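# Turn reversed plates end for end in their nests

## Task

Find which of the three plates sit back to front and rotate each of those a half turn, so that every plate finishes lying flat within the locators of its original nest, with well A1 in the corner labelled A1. Each plate must stay put on its own without the gripper holding it. Afterwards open the gripper and move the arm away.

## Robot and tools

Robot: one four-axis plate-handling arm with a single two-finger gripper that always stays level. It can rise, swing at shoulder and elbow, and spin the wrist about vertical, but never tilt. The controlled point, end_effector_position, sits midway between the two rubber pads, about 2 to 3 cm behind the fingertips. The fingers extend along the gripper's +x axis and close along its y axis.

Frames: the scene frame has its origin on the table surface under the arm base, +z up, and +y to the left when facing along +x. Result lines report the hand pose in this frame (position in metres plus quaternion wxyz); the reported position drifts a little from the truth, more so at long reach. Motion commands, however, are written in the gripper's own axes.

Plates: on every labelled plate, well A1 lies at the labelled short end, in the corner farthest from the labelled long side. A reversed plate can be flipped end for end by placing it on the raised nest RG, regrasping from the opposite end, and returning it.

Row format (shared by both motion tools): five numbers, each in [-1, 1], ordered dx, dy, dz, rz, opening. The first four are a target offset in the gripper frame, measured from the hand's measured pose at the start of that action, not from the previously commanded pose and not from the previous row. Scale: 1.0 equals 0.6 m for dx, dy, dz and 180 degrees for rz. Positive rz turns from +x toward +y. opening is absolute, not an offset: +1 is fully open (0.140 m), -1 is closed, which still leaves 0.066 m between pads. Full open to closed takes at least roughly 0.6 s.

execute_actions(actions): a list of actions; each action is a table of at most 15 rows, each row lasting one 1/30 s step. A table shorter than 15 rows repeats its final row for the remaining steps. All rows in one action refer back to the same start pose. For the first action in a call, the start is the last pose a result reported. An empty list simply returns state and images. Each step the commanded pose is clipped to within 70 mm and 16 degrees of the measured pose, so a large offset needs several actions; after an action the arm continues at most to the last clipped pose. Since offsets are relative to measured pose, repeating a small downward offset against a firm surface does not push harder, but against something yielding it does go deeper.

move(target, speed, blocking): target is one five-number row as above, offset from the pose in the latest result that shows one. The gripper follows a straight path lasting 0.5 to 10 s (cut off at 10 s), turning the shorter way. speed is the path's top speed in m/s, 0.002 to 0.5 (default 0.25); rotation is capped at twice that in rad/s. The opening value is sent when the move begins. The path does not avoid obstacles; faster contact hits harder, and aiming further past a surface presses harder. The actual hand lags and may overshoot the speed, especially with the arm almost straight. A 'move:' line reports the outcome (done near target, or off_target, moving, held, fault), the distance remaining, and limits (paced: pose was clipped; held: a check blocked some steps, after which the arm may surge fast). With blocking=false the call returns after 0.5 s while the arm keeps going; other motion commands are then refused until wait or stop shows it finished.

wait(seconds): 0 to 10; the arm keeps its last command, and a running move continues (returns early if it finishes).
stop(): brakes a running move; fast arms need more room. Fingers keep moving.
zoom_image(camera, region): camera is cam_high, cam_low or cam_wrist (each 504x504); region is [x0, y0, x1, y1] in pixels, origin top-left, at most 504 by 504.
finished_scene(scene): ends the current scene, given its number; irreversible, and the result tells whether the goal was met.

Result lines: Joint positions lists lift (m, 0 to 0.550), shoulder (-2.0 to 2.0 rad), elbow (-2.8 to 2.8 rad), wrist yaw (-12.566 to 12.566 rad), then pad gap in m. 'Hand target' is where the controller is currently steering. 'pose unreachable' means the clearance check altered or blocked the command. grip_measured is the measured finger opening on the command scale; readings may be off by about 1 mm consistently. To grip, command about 0.04 below grip_measured (less for a gentler hold); each pad pushes at most about 18 N, though a quick close can squeeze harder.

Hazards: keep the elbow farther than 0.4 rad from 0, or the arm may fold and fault. Contact torque reaching a joint limit (lift 57 N, shoulder 8.55 N m, elbow 4.27 N m, wrist yaw 1.42 N m, including carried weight) halts the arm for 10 s and discards the rest of the call. Holding loads warms the motors even while you are thinking; MOTOR HOT appears at 85 °C and at 100 °C an OVER-TEMPERATURE FAULT brakes the arm until cooled. The simulation runs while you think, with the robot holding its last command. Occasional tugs on held parts or pushes on loose ones can occur. Never let anything fall from the table; avoid drops, slips, slamming and hard pressing. Finish with the gripper open and clear of all plates.

Each tool is called after ">>>" as name([rows], argument=value, ...), one row to a line, values as JSON.

## Session

>>> execute_actions(actions=[])

Scene clock: 0.00 s.
end_effector_position=(+0.4389, -0.2160, +0.3834) grip_measured=+1.00 end_effector_quat_wxyz=(+0.643, +0.000, +0.000, +0.766)
Joint positions: [ 0.378 -0.428  2.139  0.035  0.14 ]
Motor temperatures (°C, as the motors report them): [36 26 28 28]
Hand target: +0.439, -0.216, +0.383; +0.643, +0.000, +0.000, +0.766

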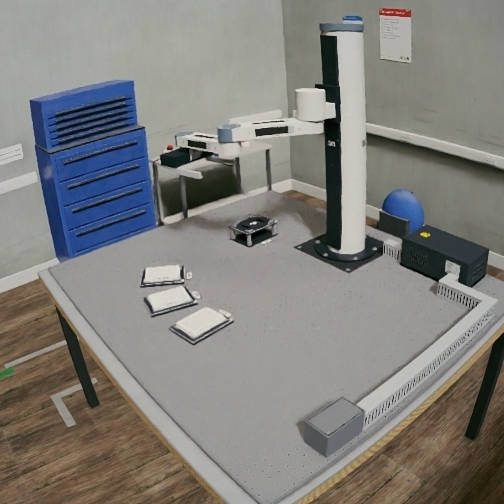

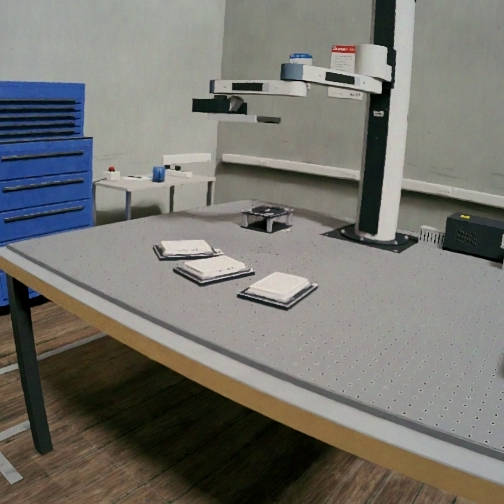

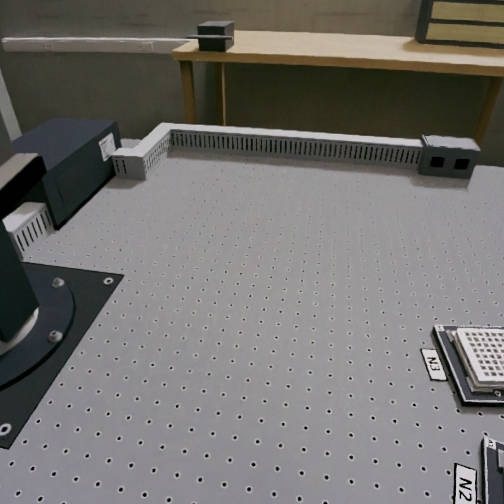

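>>> zoom_image(camera="cam_high", region=[120, 200, 300, 360])

>>> zoom_image(camera="cam_low", region=[140, 190, 330, 320])

>>> move(target=[0.15, 0.1, -0.1, -0.55, 1])

Region (120, 200, 300, 360) of cam_high's 504x504 image, scaled by 2.800, with more detail than that image has.

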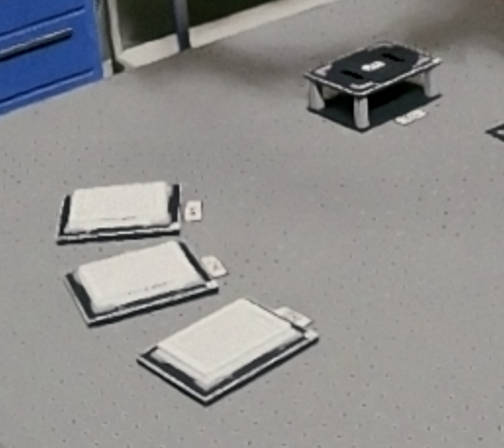

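Region (140, 190, 330, 320) of cam_low's 504x504 image, scaled by 2.653, with more detail than that image has; it fills the top 345 rows of this view, and the rest is white.

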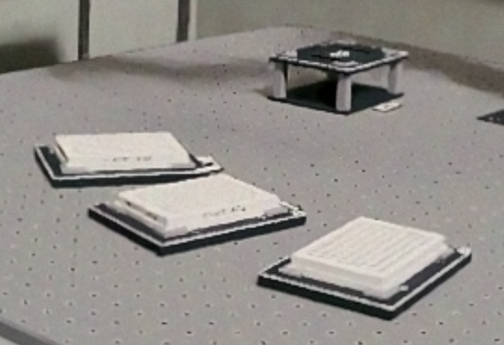

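Scene clock: 4.10 s.
end_effector_position=(+0.3641, -0.1378, +0.3234) grip_measured=+1.00 end_effector_quat_wxyz=(+1.000, +0.000, +0.000, +0.009)
Joint positions: [ 0.318 -0.204  0.559 -0.337  0.14 ]
Motor temperatures (°C, as the motors report them): [36 26 28 28]
Hand target: +0.364, -0.138, +0.323; +1.000, +0.000, +0.000, +0.009
Off the commanded pose: 0.000 m, 0 deg.
move: done

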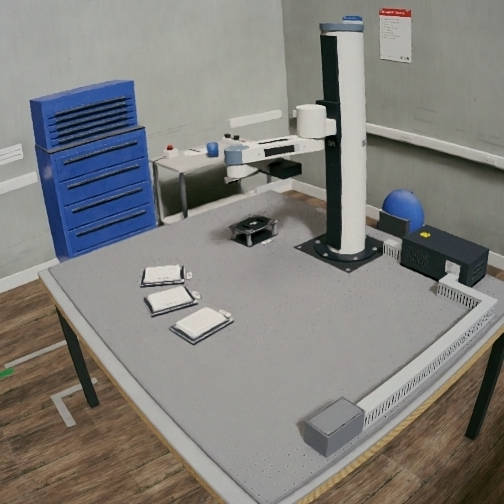

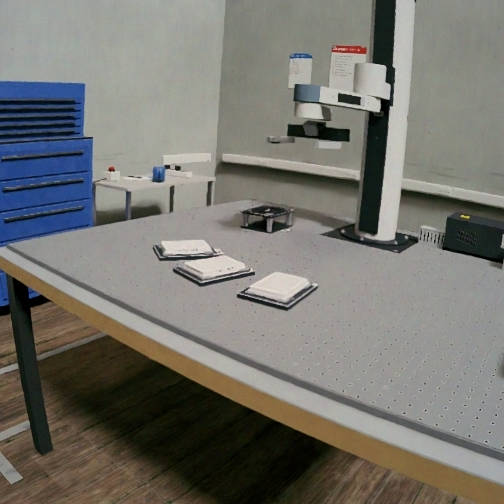

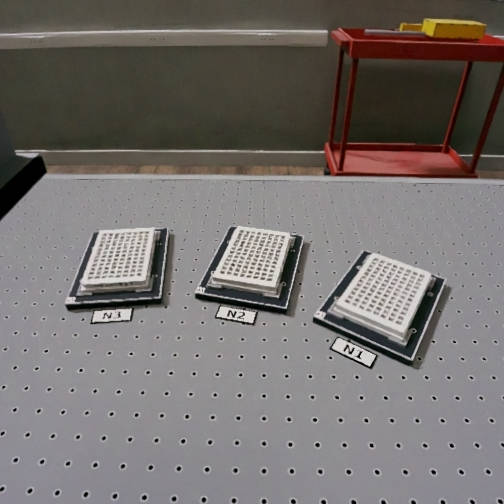

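>>> zoom_image(camera="cam_wrist", region=[50, 210, 330, 340])

>>> zoom_image(camera="cam_wrist", region=[280, 230, 470, 380])

Region (50, 210, 330, 340) of cam_wrist's 504x504 image, scaled by 1.800, with more detail than that image has; it fills the top 234 rows of this view, and the rest is white.

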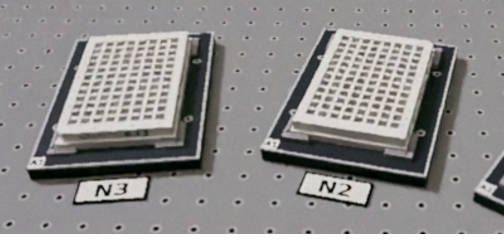

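Region (280, 230, 470, 380) of cam_wrist's 504x504 image, scaled by 2.653, with more detail than that image has; it fills the top 398 rows of this view, and the rest is white.

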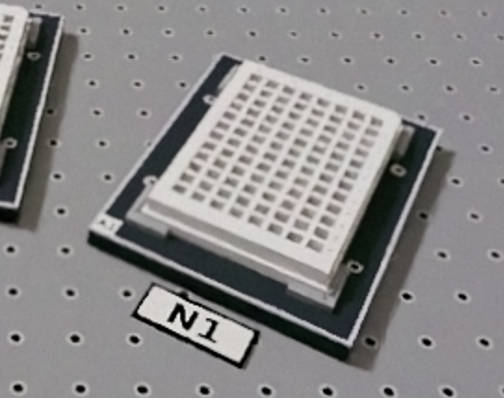

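>>> move(target=[0.25, 0.03, -0.3, -0.07, 1])

Scene clock: 5.97 s.
end_effector_position=(+0.5137, -0.1170, +0.1433) grip_measured=+1.00 end_effector_quat_wxyz=(+0.995, +0.000, +0.000, -0.101)
Joint positions: [ 0.138  0.558  0.862 -1.622  0.14 ]
Motor temperatures (°C, as the motors report them): [36 26 28 28]
Hand target: +0.514, -0.117, +0.143; +0.995, +0.000, +0.000, -0.101
Off the commanded pose: 0.000 m, 0 deg.
move: done

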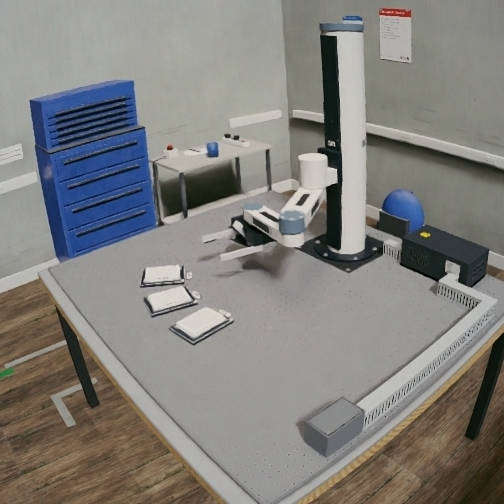

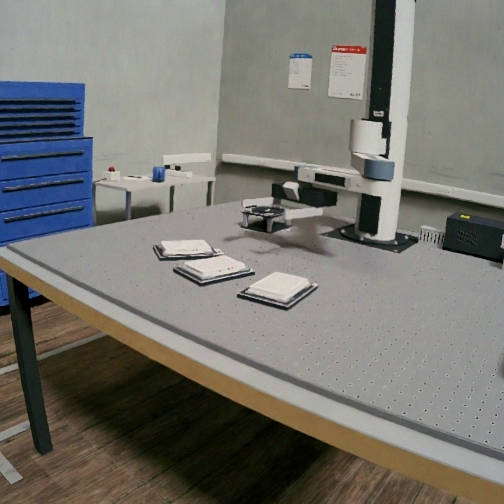

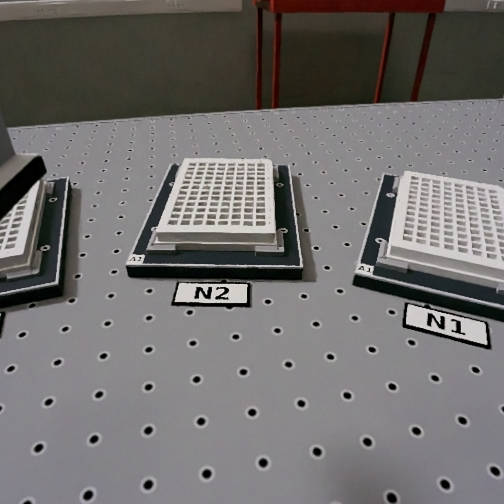

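>>> move(target=[0.2, 0.03, -0.12, 0, -0.3])

Scene clock: 7.10 s.
end_effector_position=(+0.6350, -0.1232, +0.0713) grip_measured=-0.30 end_effector_quat_wxyz=(+0.995, +0.000, +0.000, -0.100)
Joint positions: [ 0.066  0.492  1.401 -2.094  0.092]
Motor temperatures (°C, as the motors report them): [36 26 28 28]
Hand target: +0.635, -0.123, +0.071; +0.995, +0.000, +0.000, -0.101
Off the commanded pose: 0.000 m, 0 deg.
move: done

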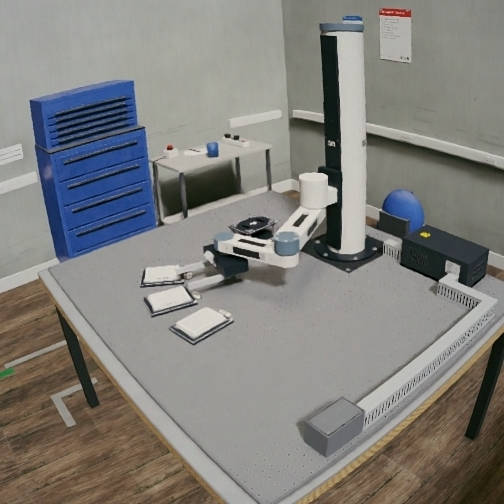

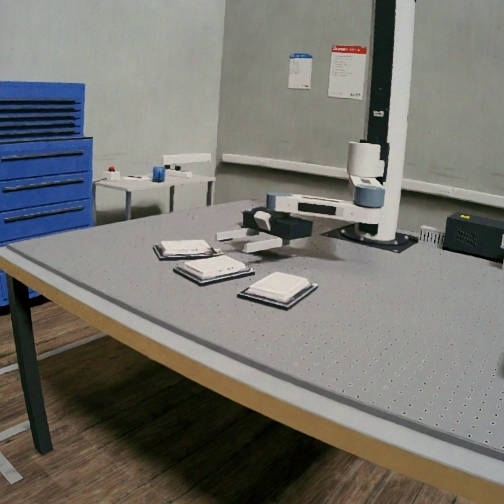

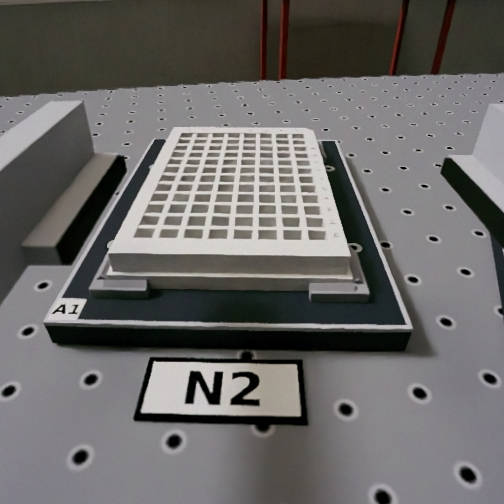

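>>> move(target=[0.152, 0.028, -0.035, 0, 0.0], speed=0.15)

>>> zoom_image(camera="cam_low", region=[140, 200, 330, 320])

Scene clock: 8.50 s.
end_effector_position=(+0.7277, -0.1248, +0.0503) grip_measured=+0.00 end_effector_quat_wxyz=(+0.995, +0.000, +0.000, -0.100)
Joint positions: [ 0.045  0.327  1.921 -2.448  0.103]
Motor temperatures (°C, as the motors report them): [36 26 28 28]
Hand target: +0.728, -0.125, +0.050; +0.995, +0.000, +0.000, -0.100
Off the commanded pose: 0.000 m, 0 deg.
move: done

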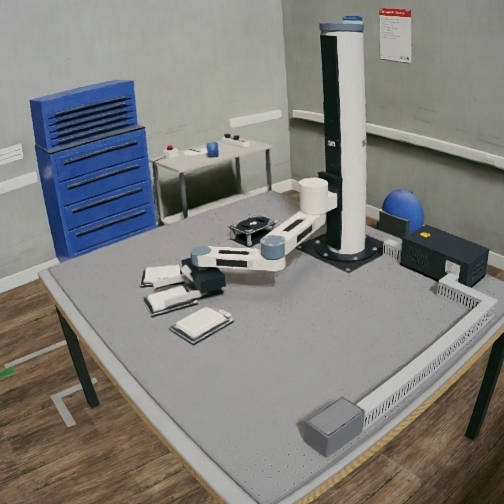

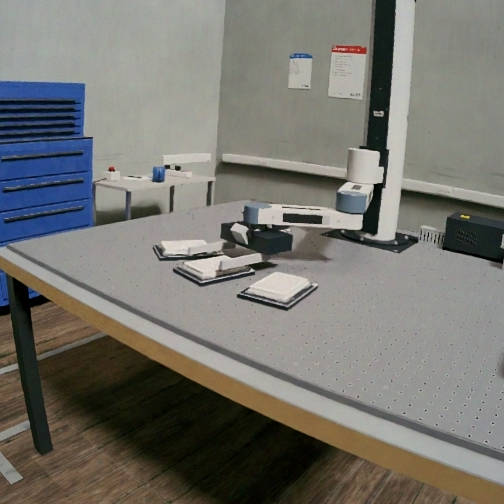

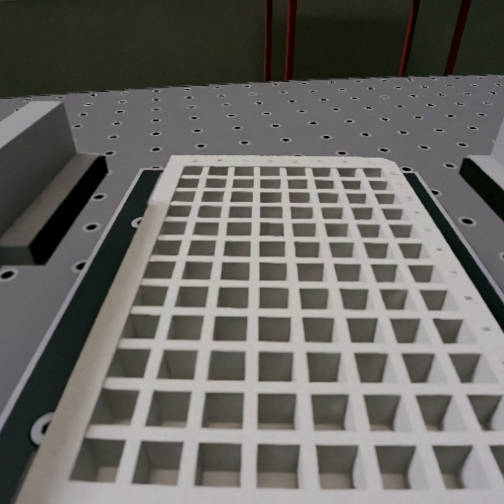

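Region (140, 200, 330, 320) of cam_low's 504x504 image, scaled by 2.653, with more detail than that image has; it fills the top 318 rows of this view, and the rest is white.

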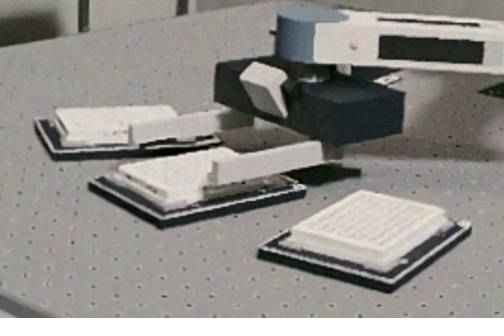

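>>> move(target=[0, 0, -0.033, 0, 0.0], speed=0.04)

>>> zoom_image(camera="cam_low", region=[160, 220, 300, 300])

Scene clock: 9.47 s.
end_effector_position=(+0.7277, -0.1248, +0.0304) grip_measured=+0.00 end_effector_quat_wxyz=(+0.995, +0.000, +0.000, -0.100)
Joint positions: [ 0.025  0.327  1.921 -2.448  0.103]
Motor temperatures (°C, as the motors report them): [36 26 28 28]
Hand target: +0.728, -0.125, +0.030; +0.995, +0.000, +0.000, -0.100
Off the commanded pose: 0.000 m, 0 deg.
move: done

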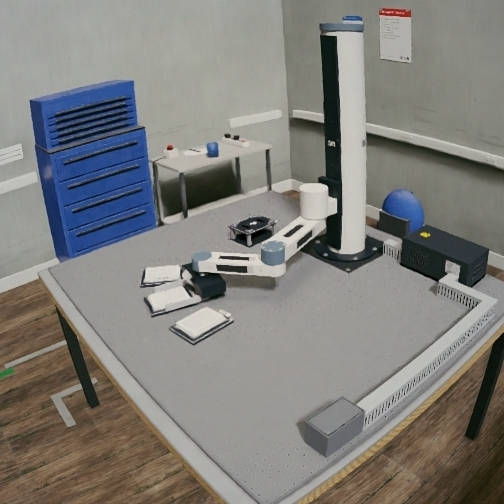

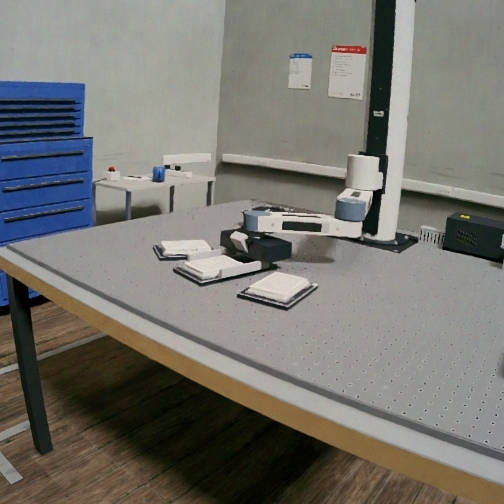

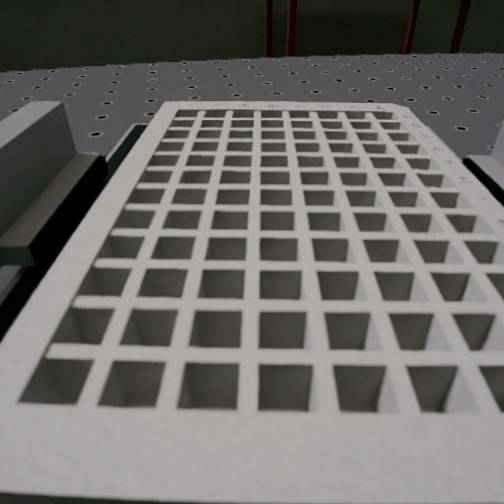

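Region (160, 220, 300, 300) of cam_low's 504x504 image, scaled by 3.600, with more detail than that image has; it fills the top 288 rows of this view, and the rest is white.

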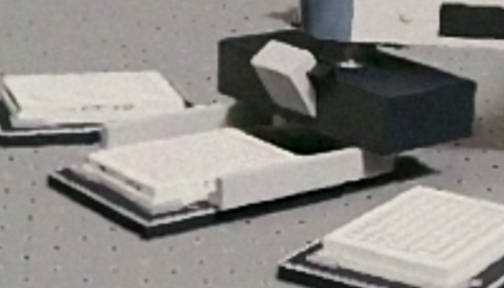

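>>> execute_actions([
  [[0,0,0,0,-0.2]],
  [[0,0,0,0,-0.4]],
  [[0,0,0,0,-0.5]],
  [[0,0,0,0,-0.56]],
])

Scene clock: 11.87 s.
end_effector_position=(+0.7276, -0.1252, +0.0304) grip_measured=-0.48 end_effector_quat_wxyz=(+0.995, +0.000, +0.000, -0.101)
Joint positions: [ 0.025  0.327  1.92  -2.449  0.085]
Motor temperatures (°C, as the motors report them): [36 26 28 28]
Hand target: +0.728, -0.125, +0.030; +0.995, +0.000, +0.000, -0.101
Off the commanded pose: 0.000 m, 0 deg.

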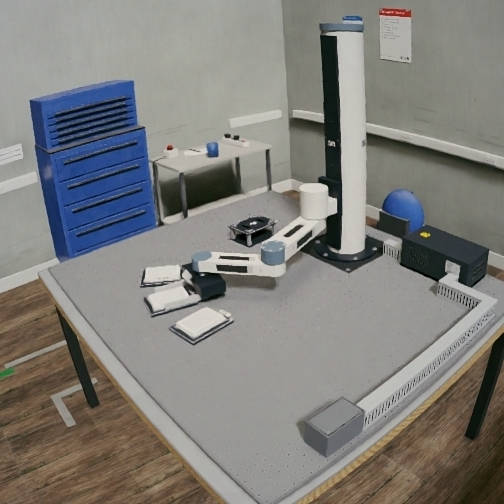

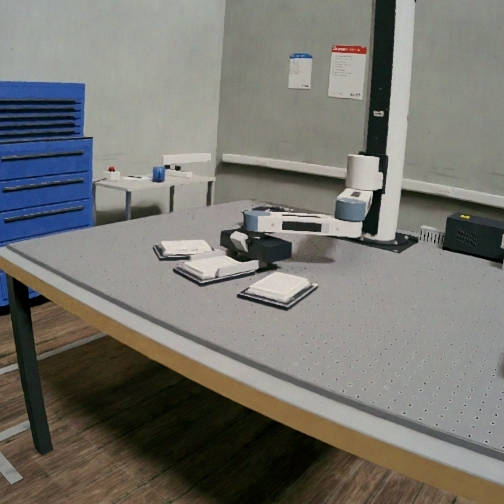

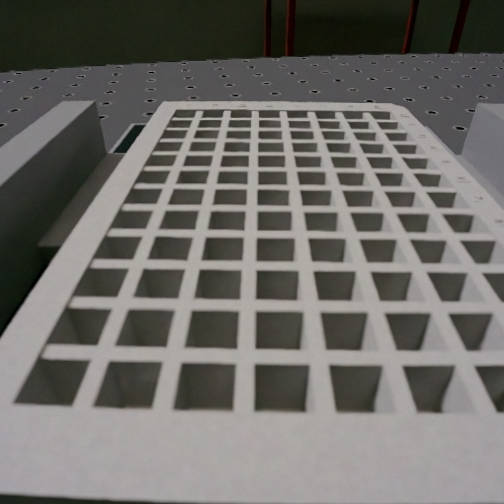

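>>> move(target=[0, 0, 0.08, 0, -0.53], speed=0.08)

>>> move(target=[-0.4797, 0.2847, 0, 0.564, -0.53], speed=0.3)

>>> move(target=[0, 0, -0.085, 0, -0.53], speed=0.08)

>>> zoom_image(camera="cam_low", region=[160, 200, 420, 330])

Scene clock: 13.27 s.
end_effector_position=(+0.7276, -0.1252, +0.0784) grip_measured=-0.48 end_effector_quat_wxyz=(+0.995, +0.000, +0.000, -0.101)
Joint positions: [ 0.073  0.327  1.92  -2.449  0.085]
Motor temperatures (°C, as the motors report them): [36 26 28 28]
Hand target: +0.728, -0.125, +0.078; +0.995, +0.000, +0.000, -0.101
Off the commanded pose: 0.000 m, 0 deg.
move: done

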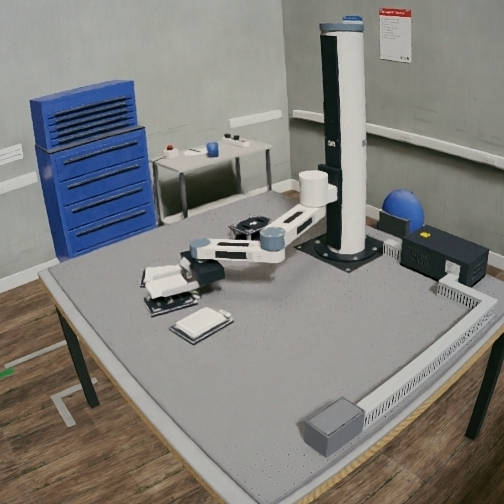

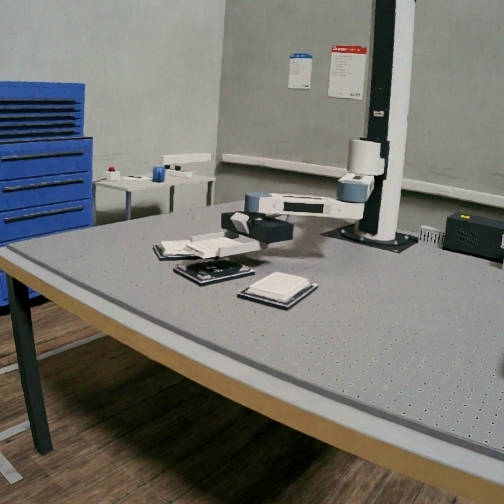

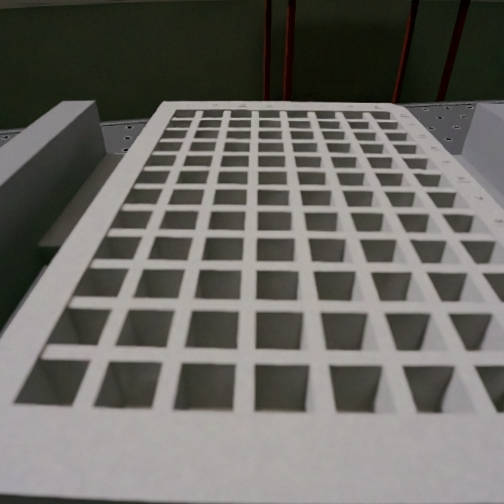

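Scene clock: 16.57 s.
end_effector_position=(+0.4798, +0.0999, +0.0785) grip_measured=-0.48 end_effector_quat_wxyz=(+0.707, +0.000, +0.000, +0.707)
Joint positions: [ 0.073  0.706  1.257 -0.393  0.085]
Motor temperatures (°C, as the motors report them): [36 26 29 28]
Hand target: +0.480, +0.100, +0.078; +0.707, +0.000, +0.000, +0.707
Off the commanded pose: 0.000 m, 0 deg.
move: done

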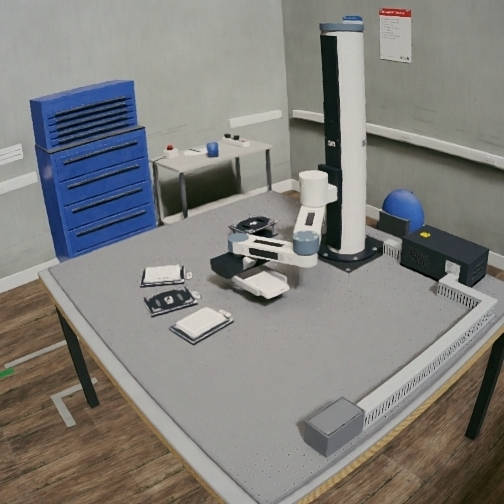

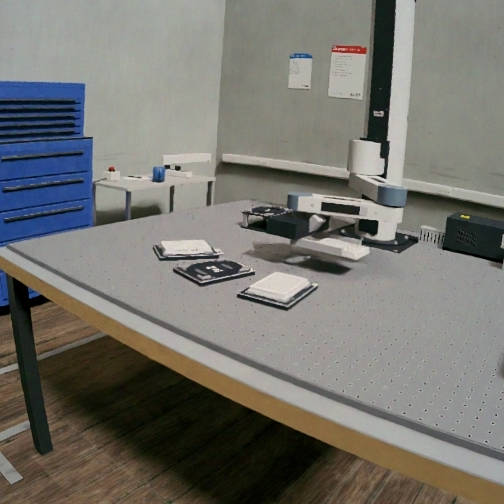

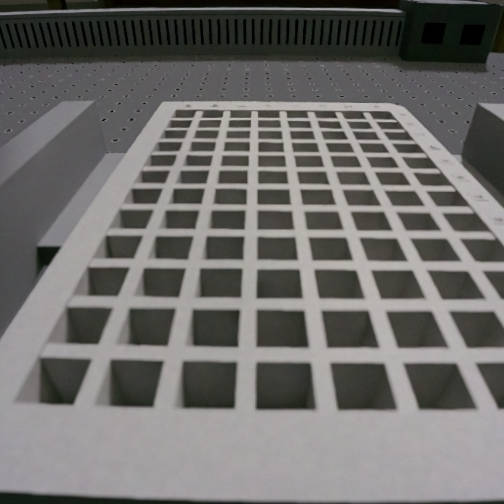

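Scene clock: 17.50 s.
end_effector_position=(+0.4798, +0.0999, +0.0274) grip_measured=-0.48 end_effector_quat_wxyz=(+0.707, +0.000, +0.000, +0.707)
Joint positions: [ 0.022  0.706  1.257 -0.393  0.085]
Motor temperatures (°C, as the motors report them): [36 26 29 28]
Hand target: +0.480, +0.100, +0.027; +0.707, +0.000, +0.000, +0.707
Off the commanded pose: 0.000 m, 0 deg.
move: done

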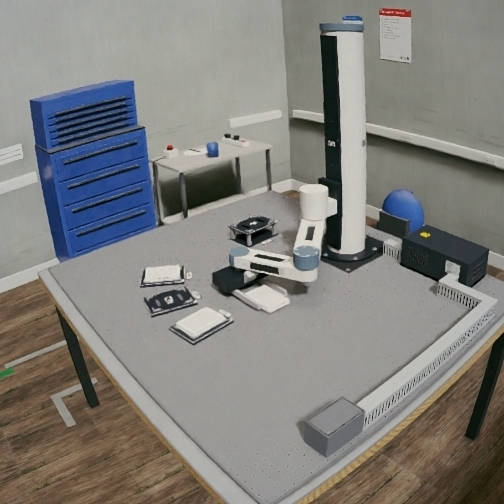

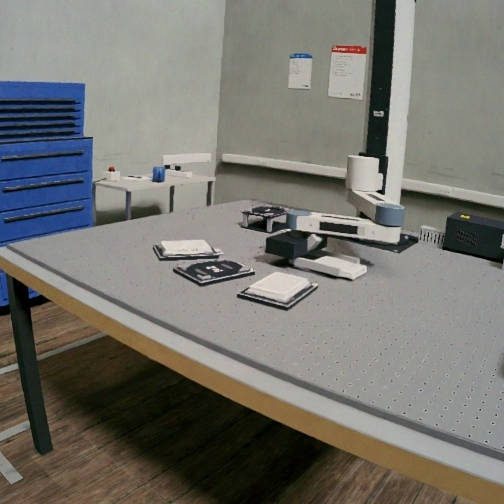

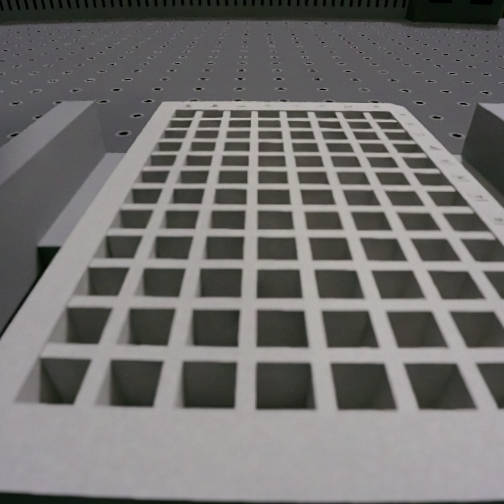

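Region (160, 200, 420, 330) of cam_low's 504x504 image, scaled by 1.938, with more detail than that image has.

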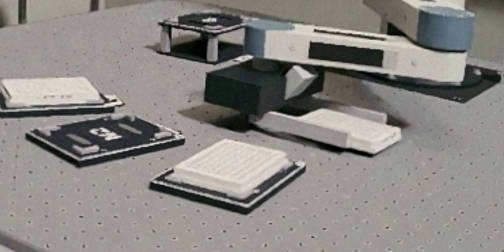

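>>> move(target=[0, 0, -0.008, 0, -0.53], speed=0.01)

>>> move(target=[0, 0, -0.004, 0, -0.53], speed=0.006)

>>> zoom_image(camera="cam_low", region=[270, 230, 390, 300])

Scene clock: 18.37 s.
end_effector_position=(+0.4798, +0.0999, +0.0226) grip_measured=-0.48 end_effector_quat_wxyz=(+0.707, +0.000, +0.000, +0.707)
Joint positions: [ 0.018  0.706  1.257 -0.393  0.085]
Motor temperatures (°C, as the motors report them): [36 26 29 28]
Hand target: +0.480, +0.100, +0.023; +0.707, +0.000, +0.000, +0.707
Off the commanded pose: 0.000 m, 0 deg.
move: done

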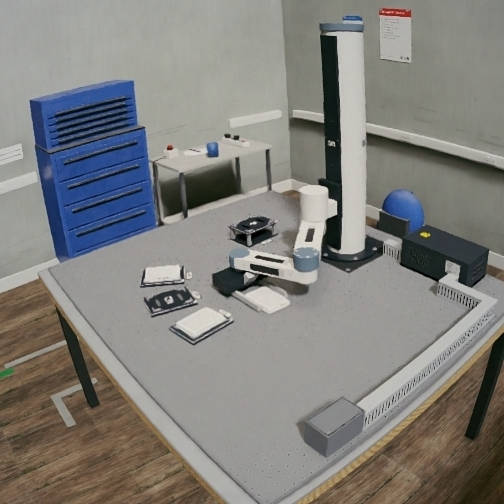

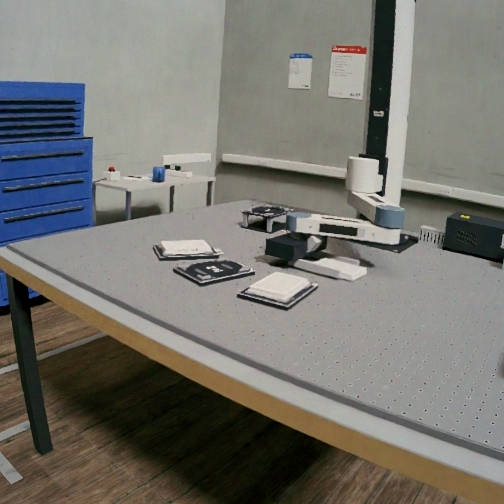

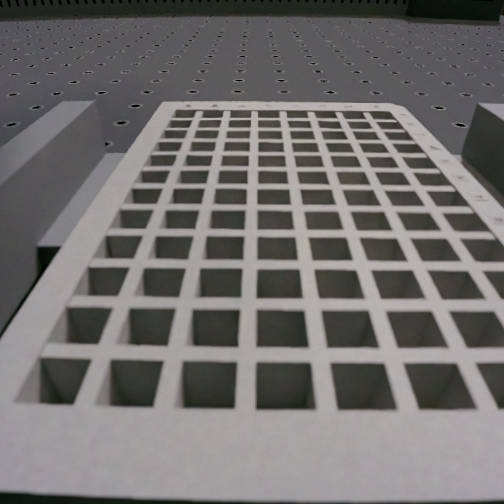

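Scene clock: 19.07 s.
end_effector_position=(+0.4798, +0.0999, +0.0202) grip_measured=-0.48 end_effector_quat_wxyz=(+0.707, +0.000, +0.000, +0.707)
Joint positions: [ 0.015  0.706  1.257 -0.393  0.085]
Motor temperatures (°C, as the motors report them): [36 26 29 28]
Hand target: +0.480, +0.100, +0.020; +0.707, +0.000, +0.000, +0.707
Off the commanded pose: 0.000 m, 0 deg.
move: done

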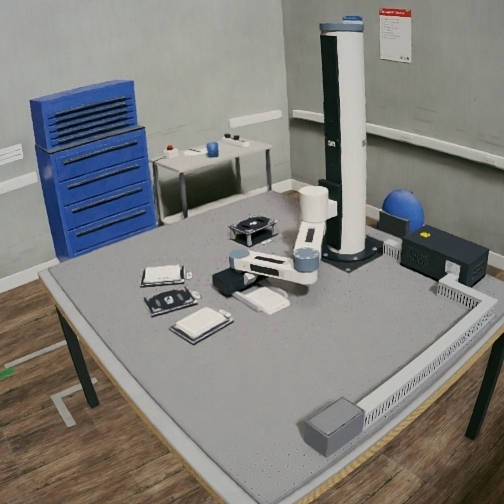

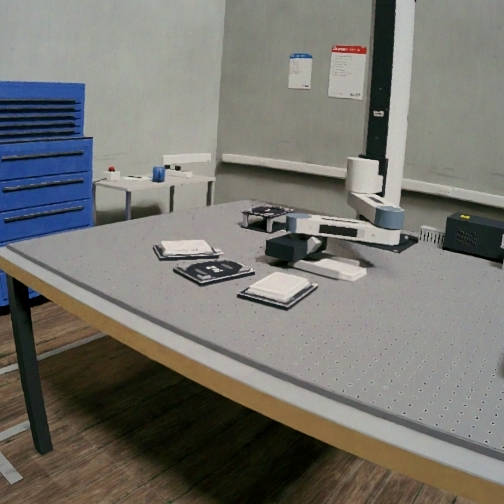

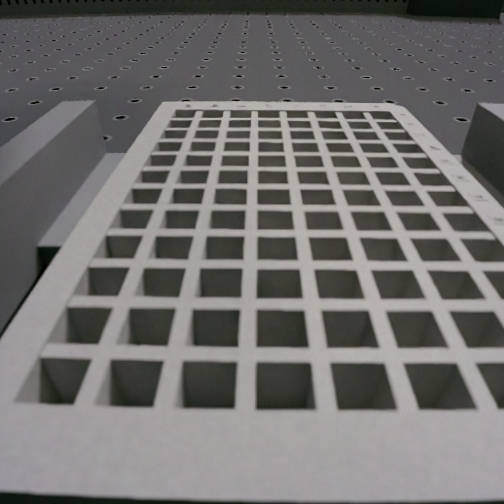

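Region (270, 230, 390, 300) of cam_low's 504x504 image, scaled by 4.200, with more detail than that image has; it fills the top 294 rows of this view, and the rest is white.

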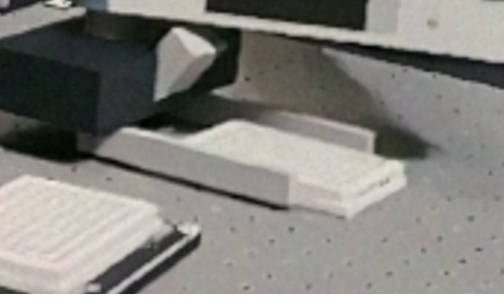

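>>> move(target=[0, 0, -0.003, 0, -0.53], speed=0.005)

>>> move(target=[0, 0, -0.003, 0, -0.53], speed=0.005)

Scene clock: 19.97 s.
end_effector_position=(+0.4798, +0.0999, +0.0184) grip_measured=-0.48 end_effector_quat_wxyz=(+0.707, +0.000, +0.000, +0.707)
Joint positions: [ 0.013  0.706  1.257 -0.393  0.085]
Motor temperatures (°C, as the motors report them): [36 26 29 28]
Hand target: +0.480, +0.100, +0.018; +0.707, +0.000, +0.000, +0.707
Off the commanded pose: 0.000 m, 0 deg.
move: done

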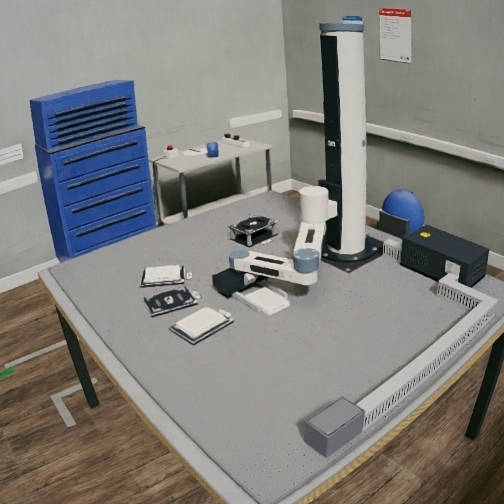

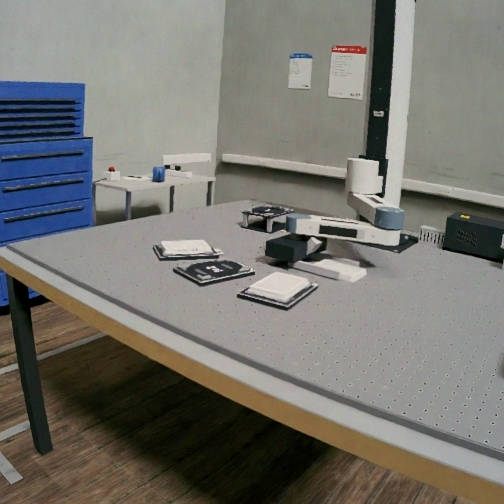

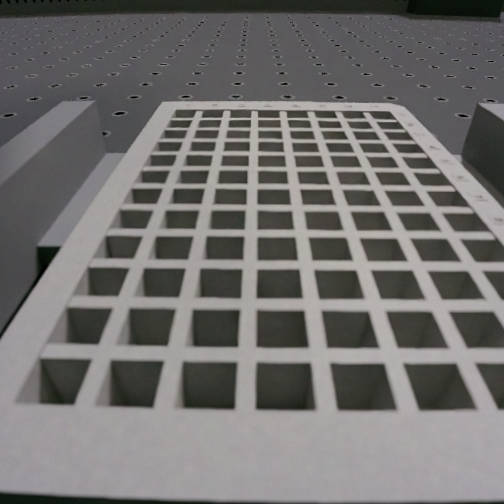

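Scene clock: 20.67 s.
end_effector_position=(+0.4798, +0.0999, +0.0171) grip_measured=-0.48 end_effector_quat_wxyz=(+0.708, +0.000, +0.000, +0.707)
Joint positions: [ 0.012  0.706  1.256 -0.393  0.085]
Motor temperatures (°C, as the motors report them): [36 26 29 28]
Hand target: +0.480, +0.100, +0.017; +0.707, +0.000, +0.000, +0.707
Off the commanded pose: 0.000 m, 0 deg.
move: done

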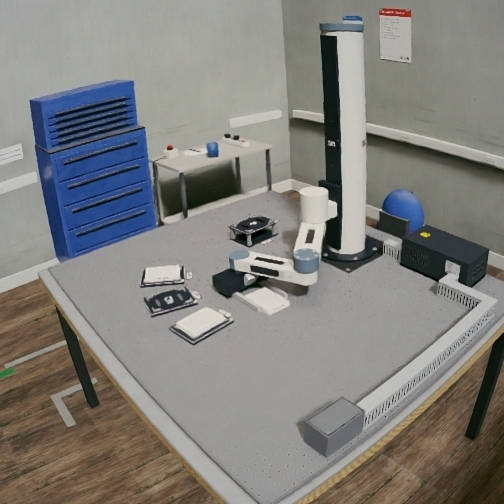

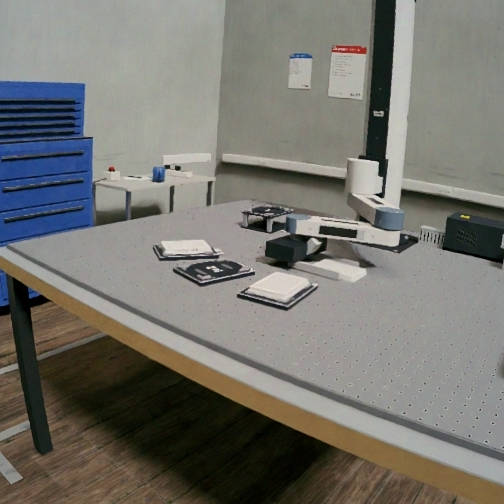

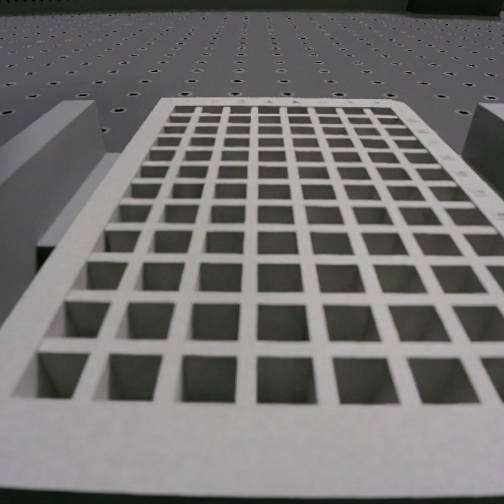

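>>> move(target=[0, 0, 0.002, 0, 0], speed=0.01)

>>> move(target=[0, 0, 0.05, 0, 0], speed=0.15)

>>> move(target=[0, 0, 0, -0.99, 0], speed=0.5)

>>> move(target=[0, 0, -0.02, -0.01, 0], speed=0.1)

Scene clock: 21.57 s.
end_effector_position=(+0.4798, +0.0999, +0.0182) grip_measured=+0.00 end_effector_quat_wxyz=(+0.708, +0.000, +0.000, +0.707)
Joint positions: [ 0.013  0.706  1.256 -0.393  0.103]
Motor temperatures (°C, as the motors report them): [36 26 29 28]
Hand target: +0.480, +0.100, +0.018; +0.708, +0.000, +0.000, +0.707
Off the commanded pose: 0.000 m, 0 deg.
move: done

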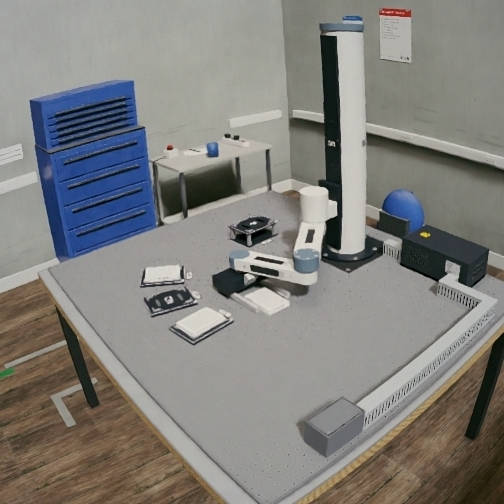

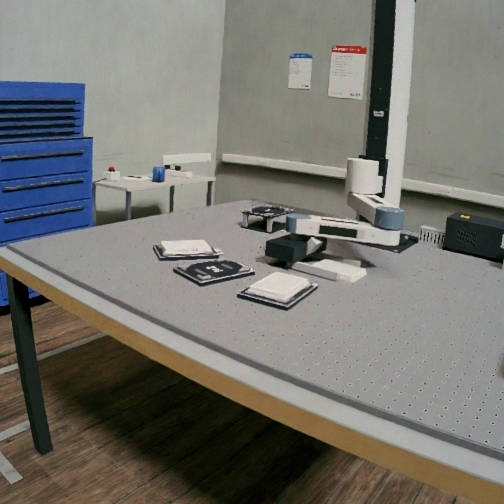

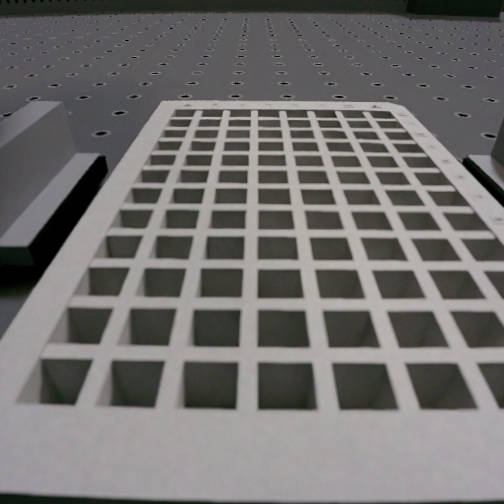

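Scene clock: 22.27 s.
end_effector_position=(+0.4798, +0.0999, +0.0483) grip_measured=+0.00 end_effector_quat_wxyz=(+0.708, +0.000, +0.000, +0.707)
Joint positions: [ 0.043  0.706  1.256 -0.393  0.103]
Motor temperatures (°C, as the motors report them): [36 26 29 28]
Hand target: +0.480, +0.100, +0.048; +0.708, +0.000, +0.000, +0.707
Off the commanded pose: 0.000 m, 0 deg.
move: done

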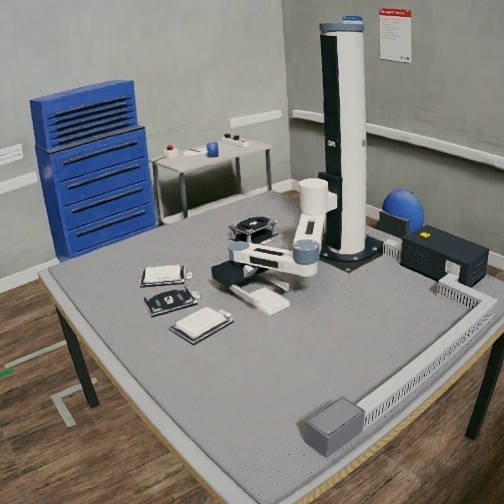

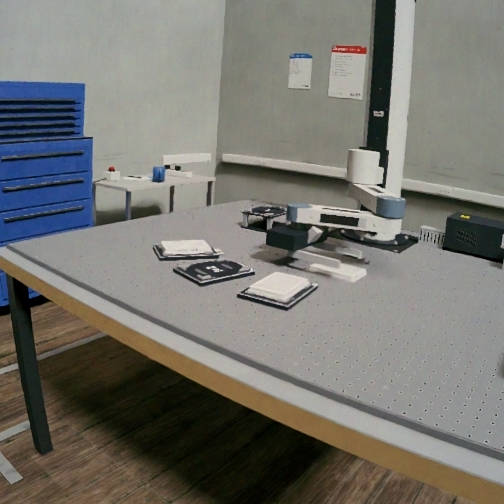

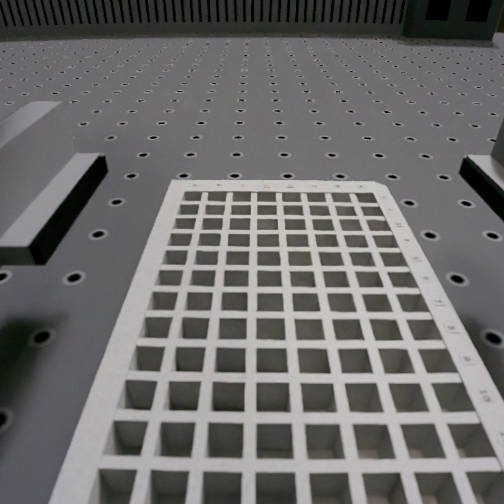

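Scene clock: 25.80 s.
end_effector_position=(+0.4798, +0.0997, +0.0483) grip_measured=+0.00 end_effector_quat_wxyz=(+0.718, +0.000, +0.000, -0.696)
Joint positions: [ 0.043  1.344  1.659 -4.544  0.103]
Motor temperatures (°C, as the motors report them): [36 26 29 28]
Hand target: +0.480, +0.100, +0.048; +0.718, +0.000, +0.000, -0.696
Off the commanded pose: 0.000 m, 0 deg.
move: done

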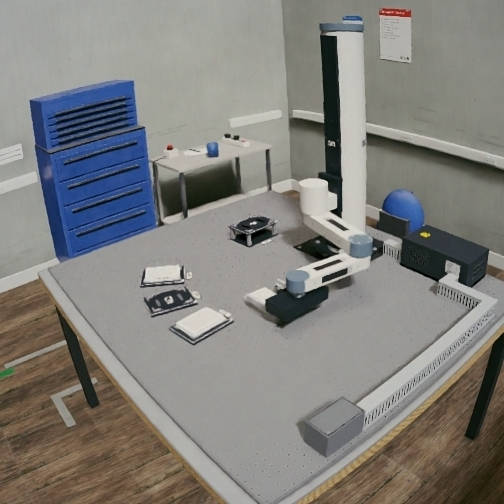

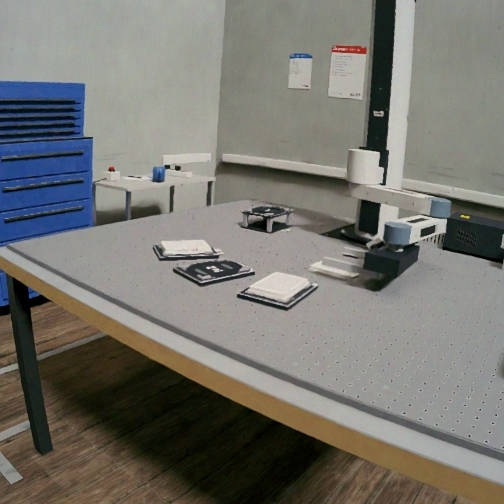

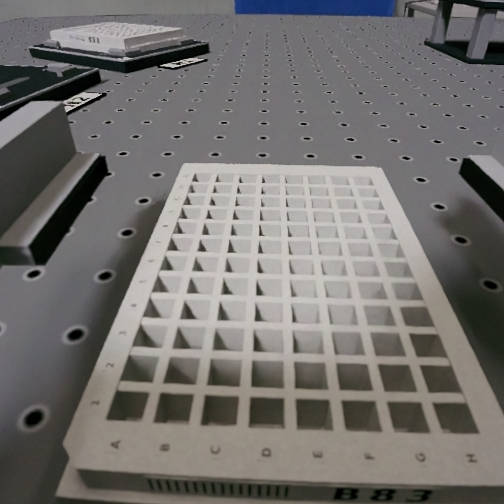

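Scene clock: 26.50 s.
end_effector_position=(+0.4798, +0.0997, +0.0363) grip_measured=+0.00 end_effector_quat_wxyz=(+0.707, +0.000, +0.000, -0.707)
Joint positions: [ 0.031  1.329  1.679 -4.579  0.103]
Motor temperatures (°C, as the motors report them): [36 26 29 28]
Hand target: +0.480, +0.100, +0.036; +0.707, +0.000, +0.000, -0.708
Off the commanded pose: 0.000 m, 0 deg.
move: done

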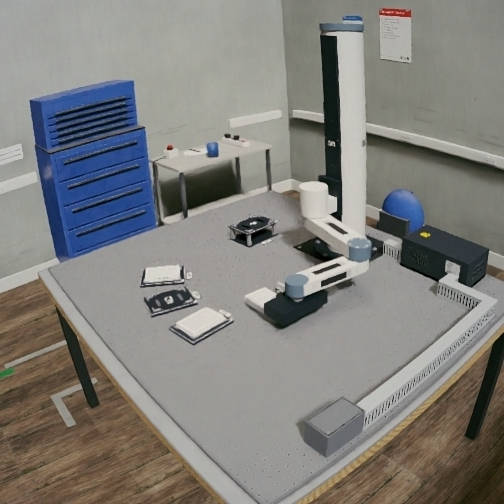

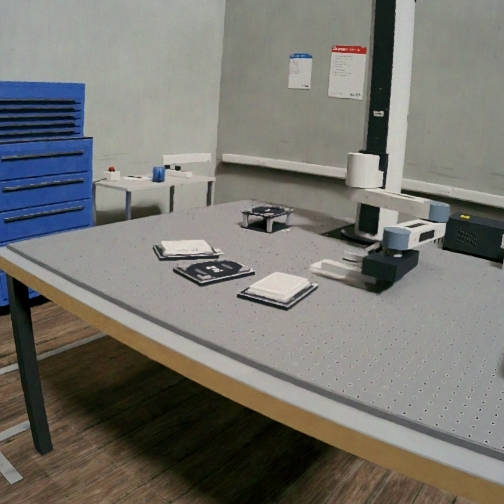

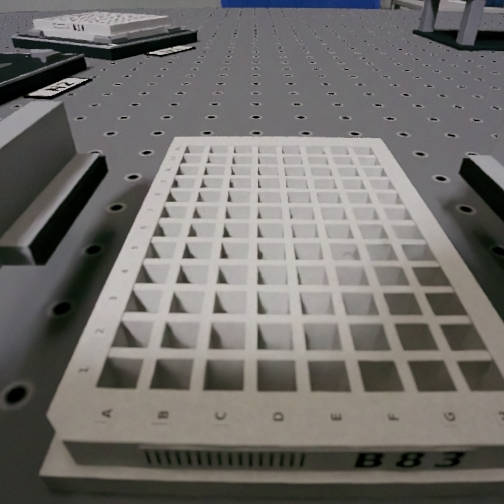

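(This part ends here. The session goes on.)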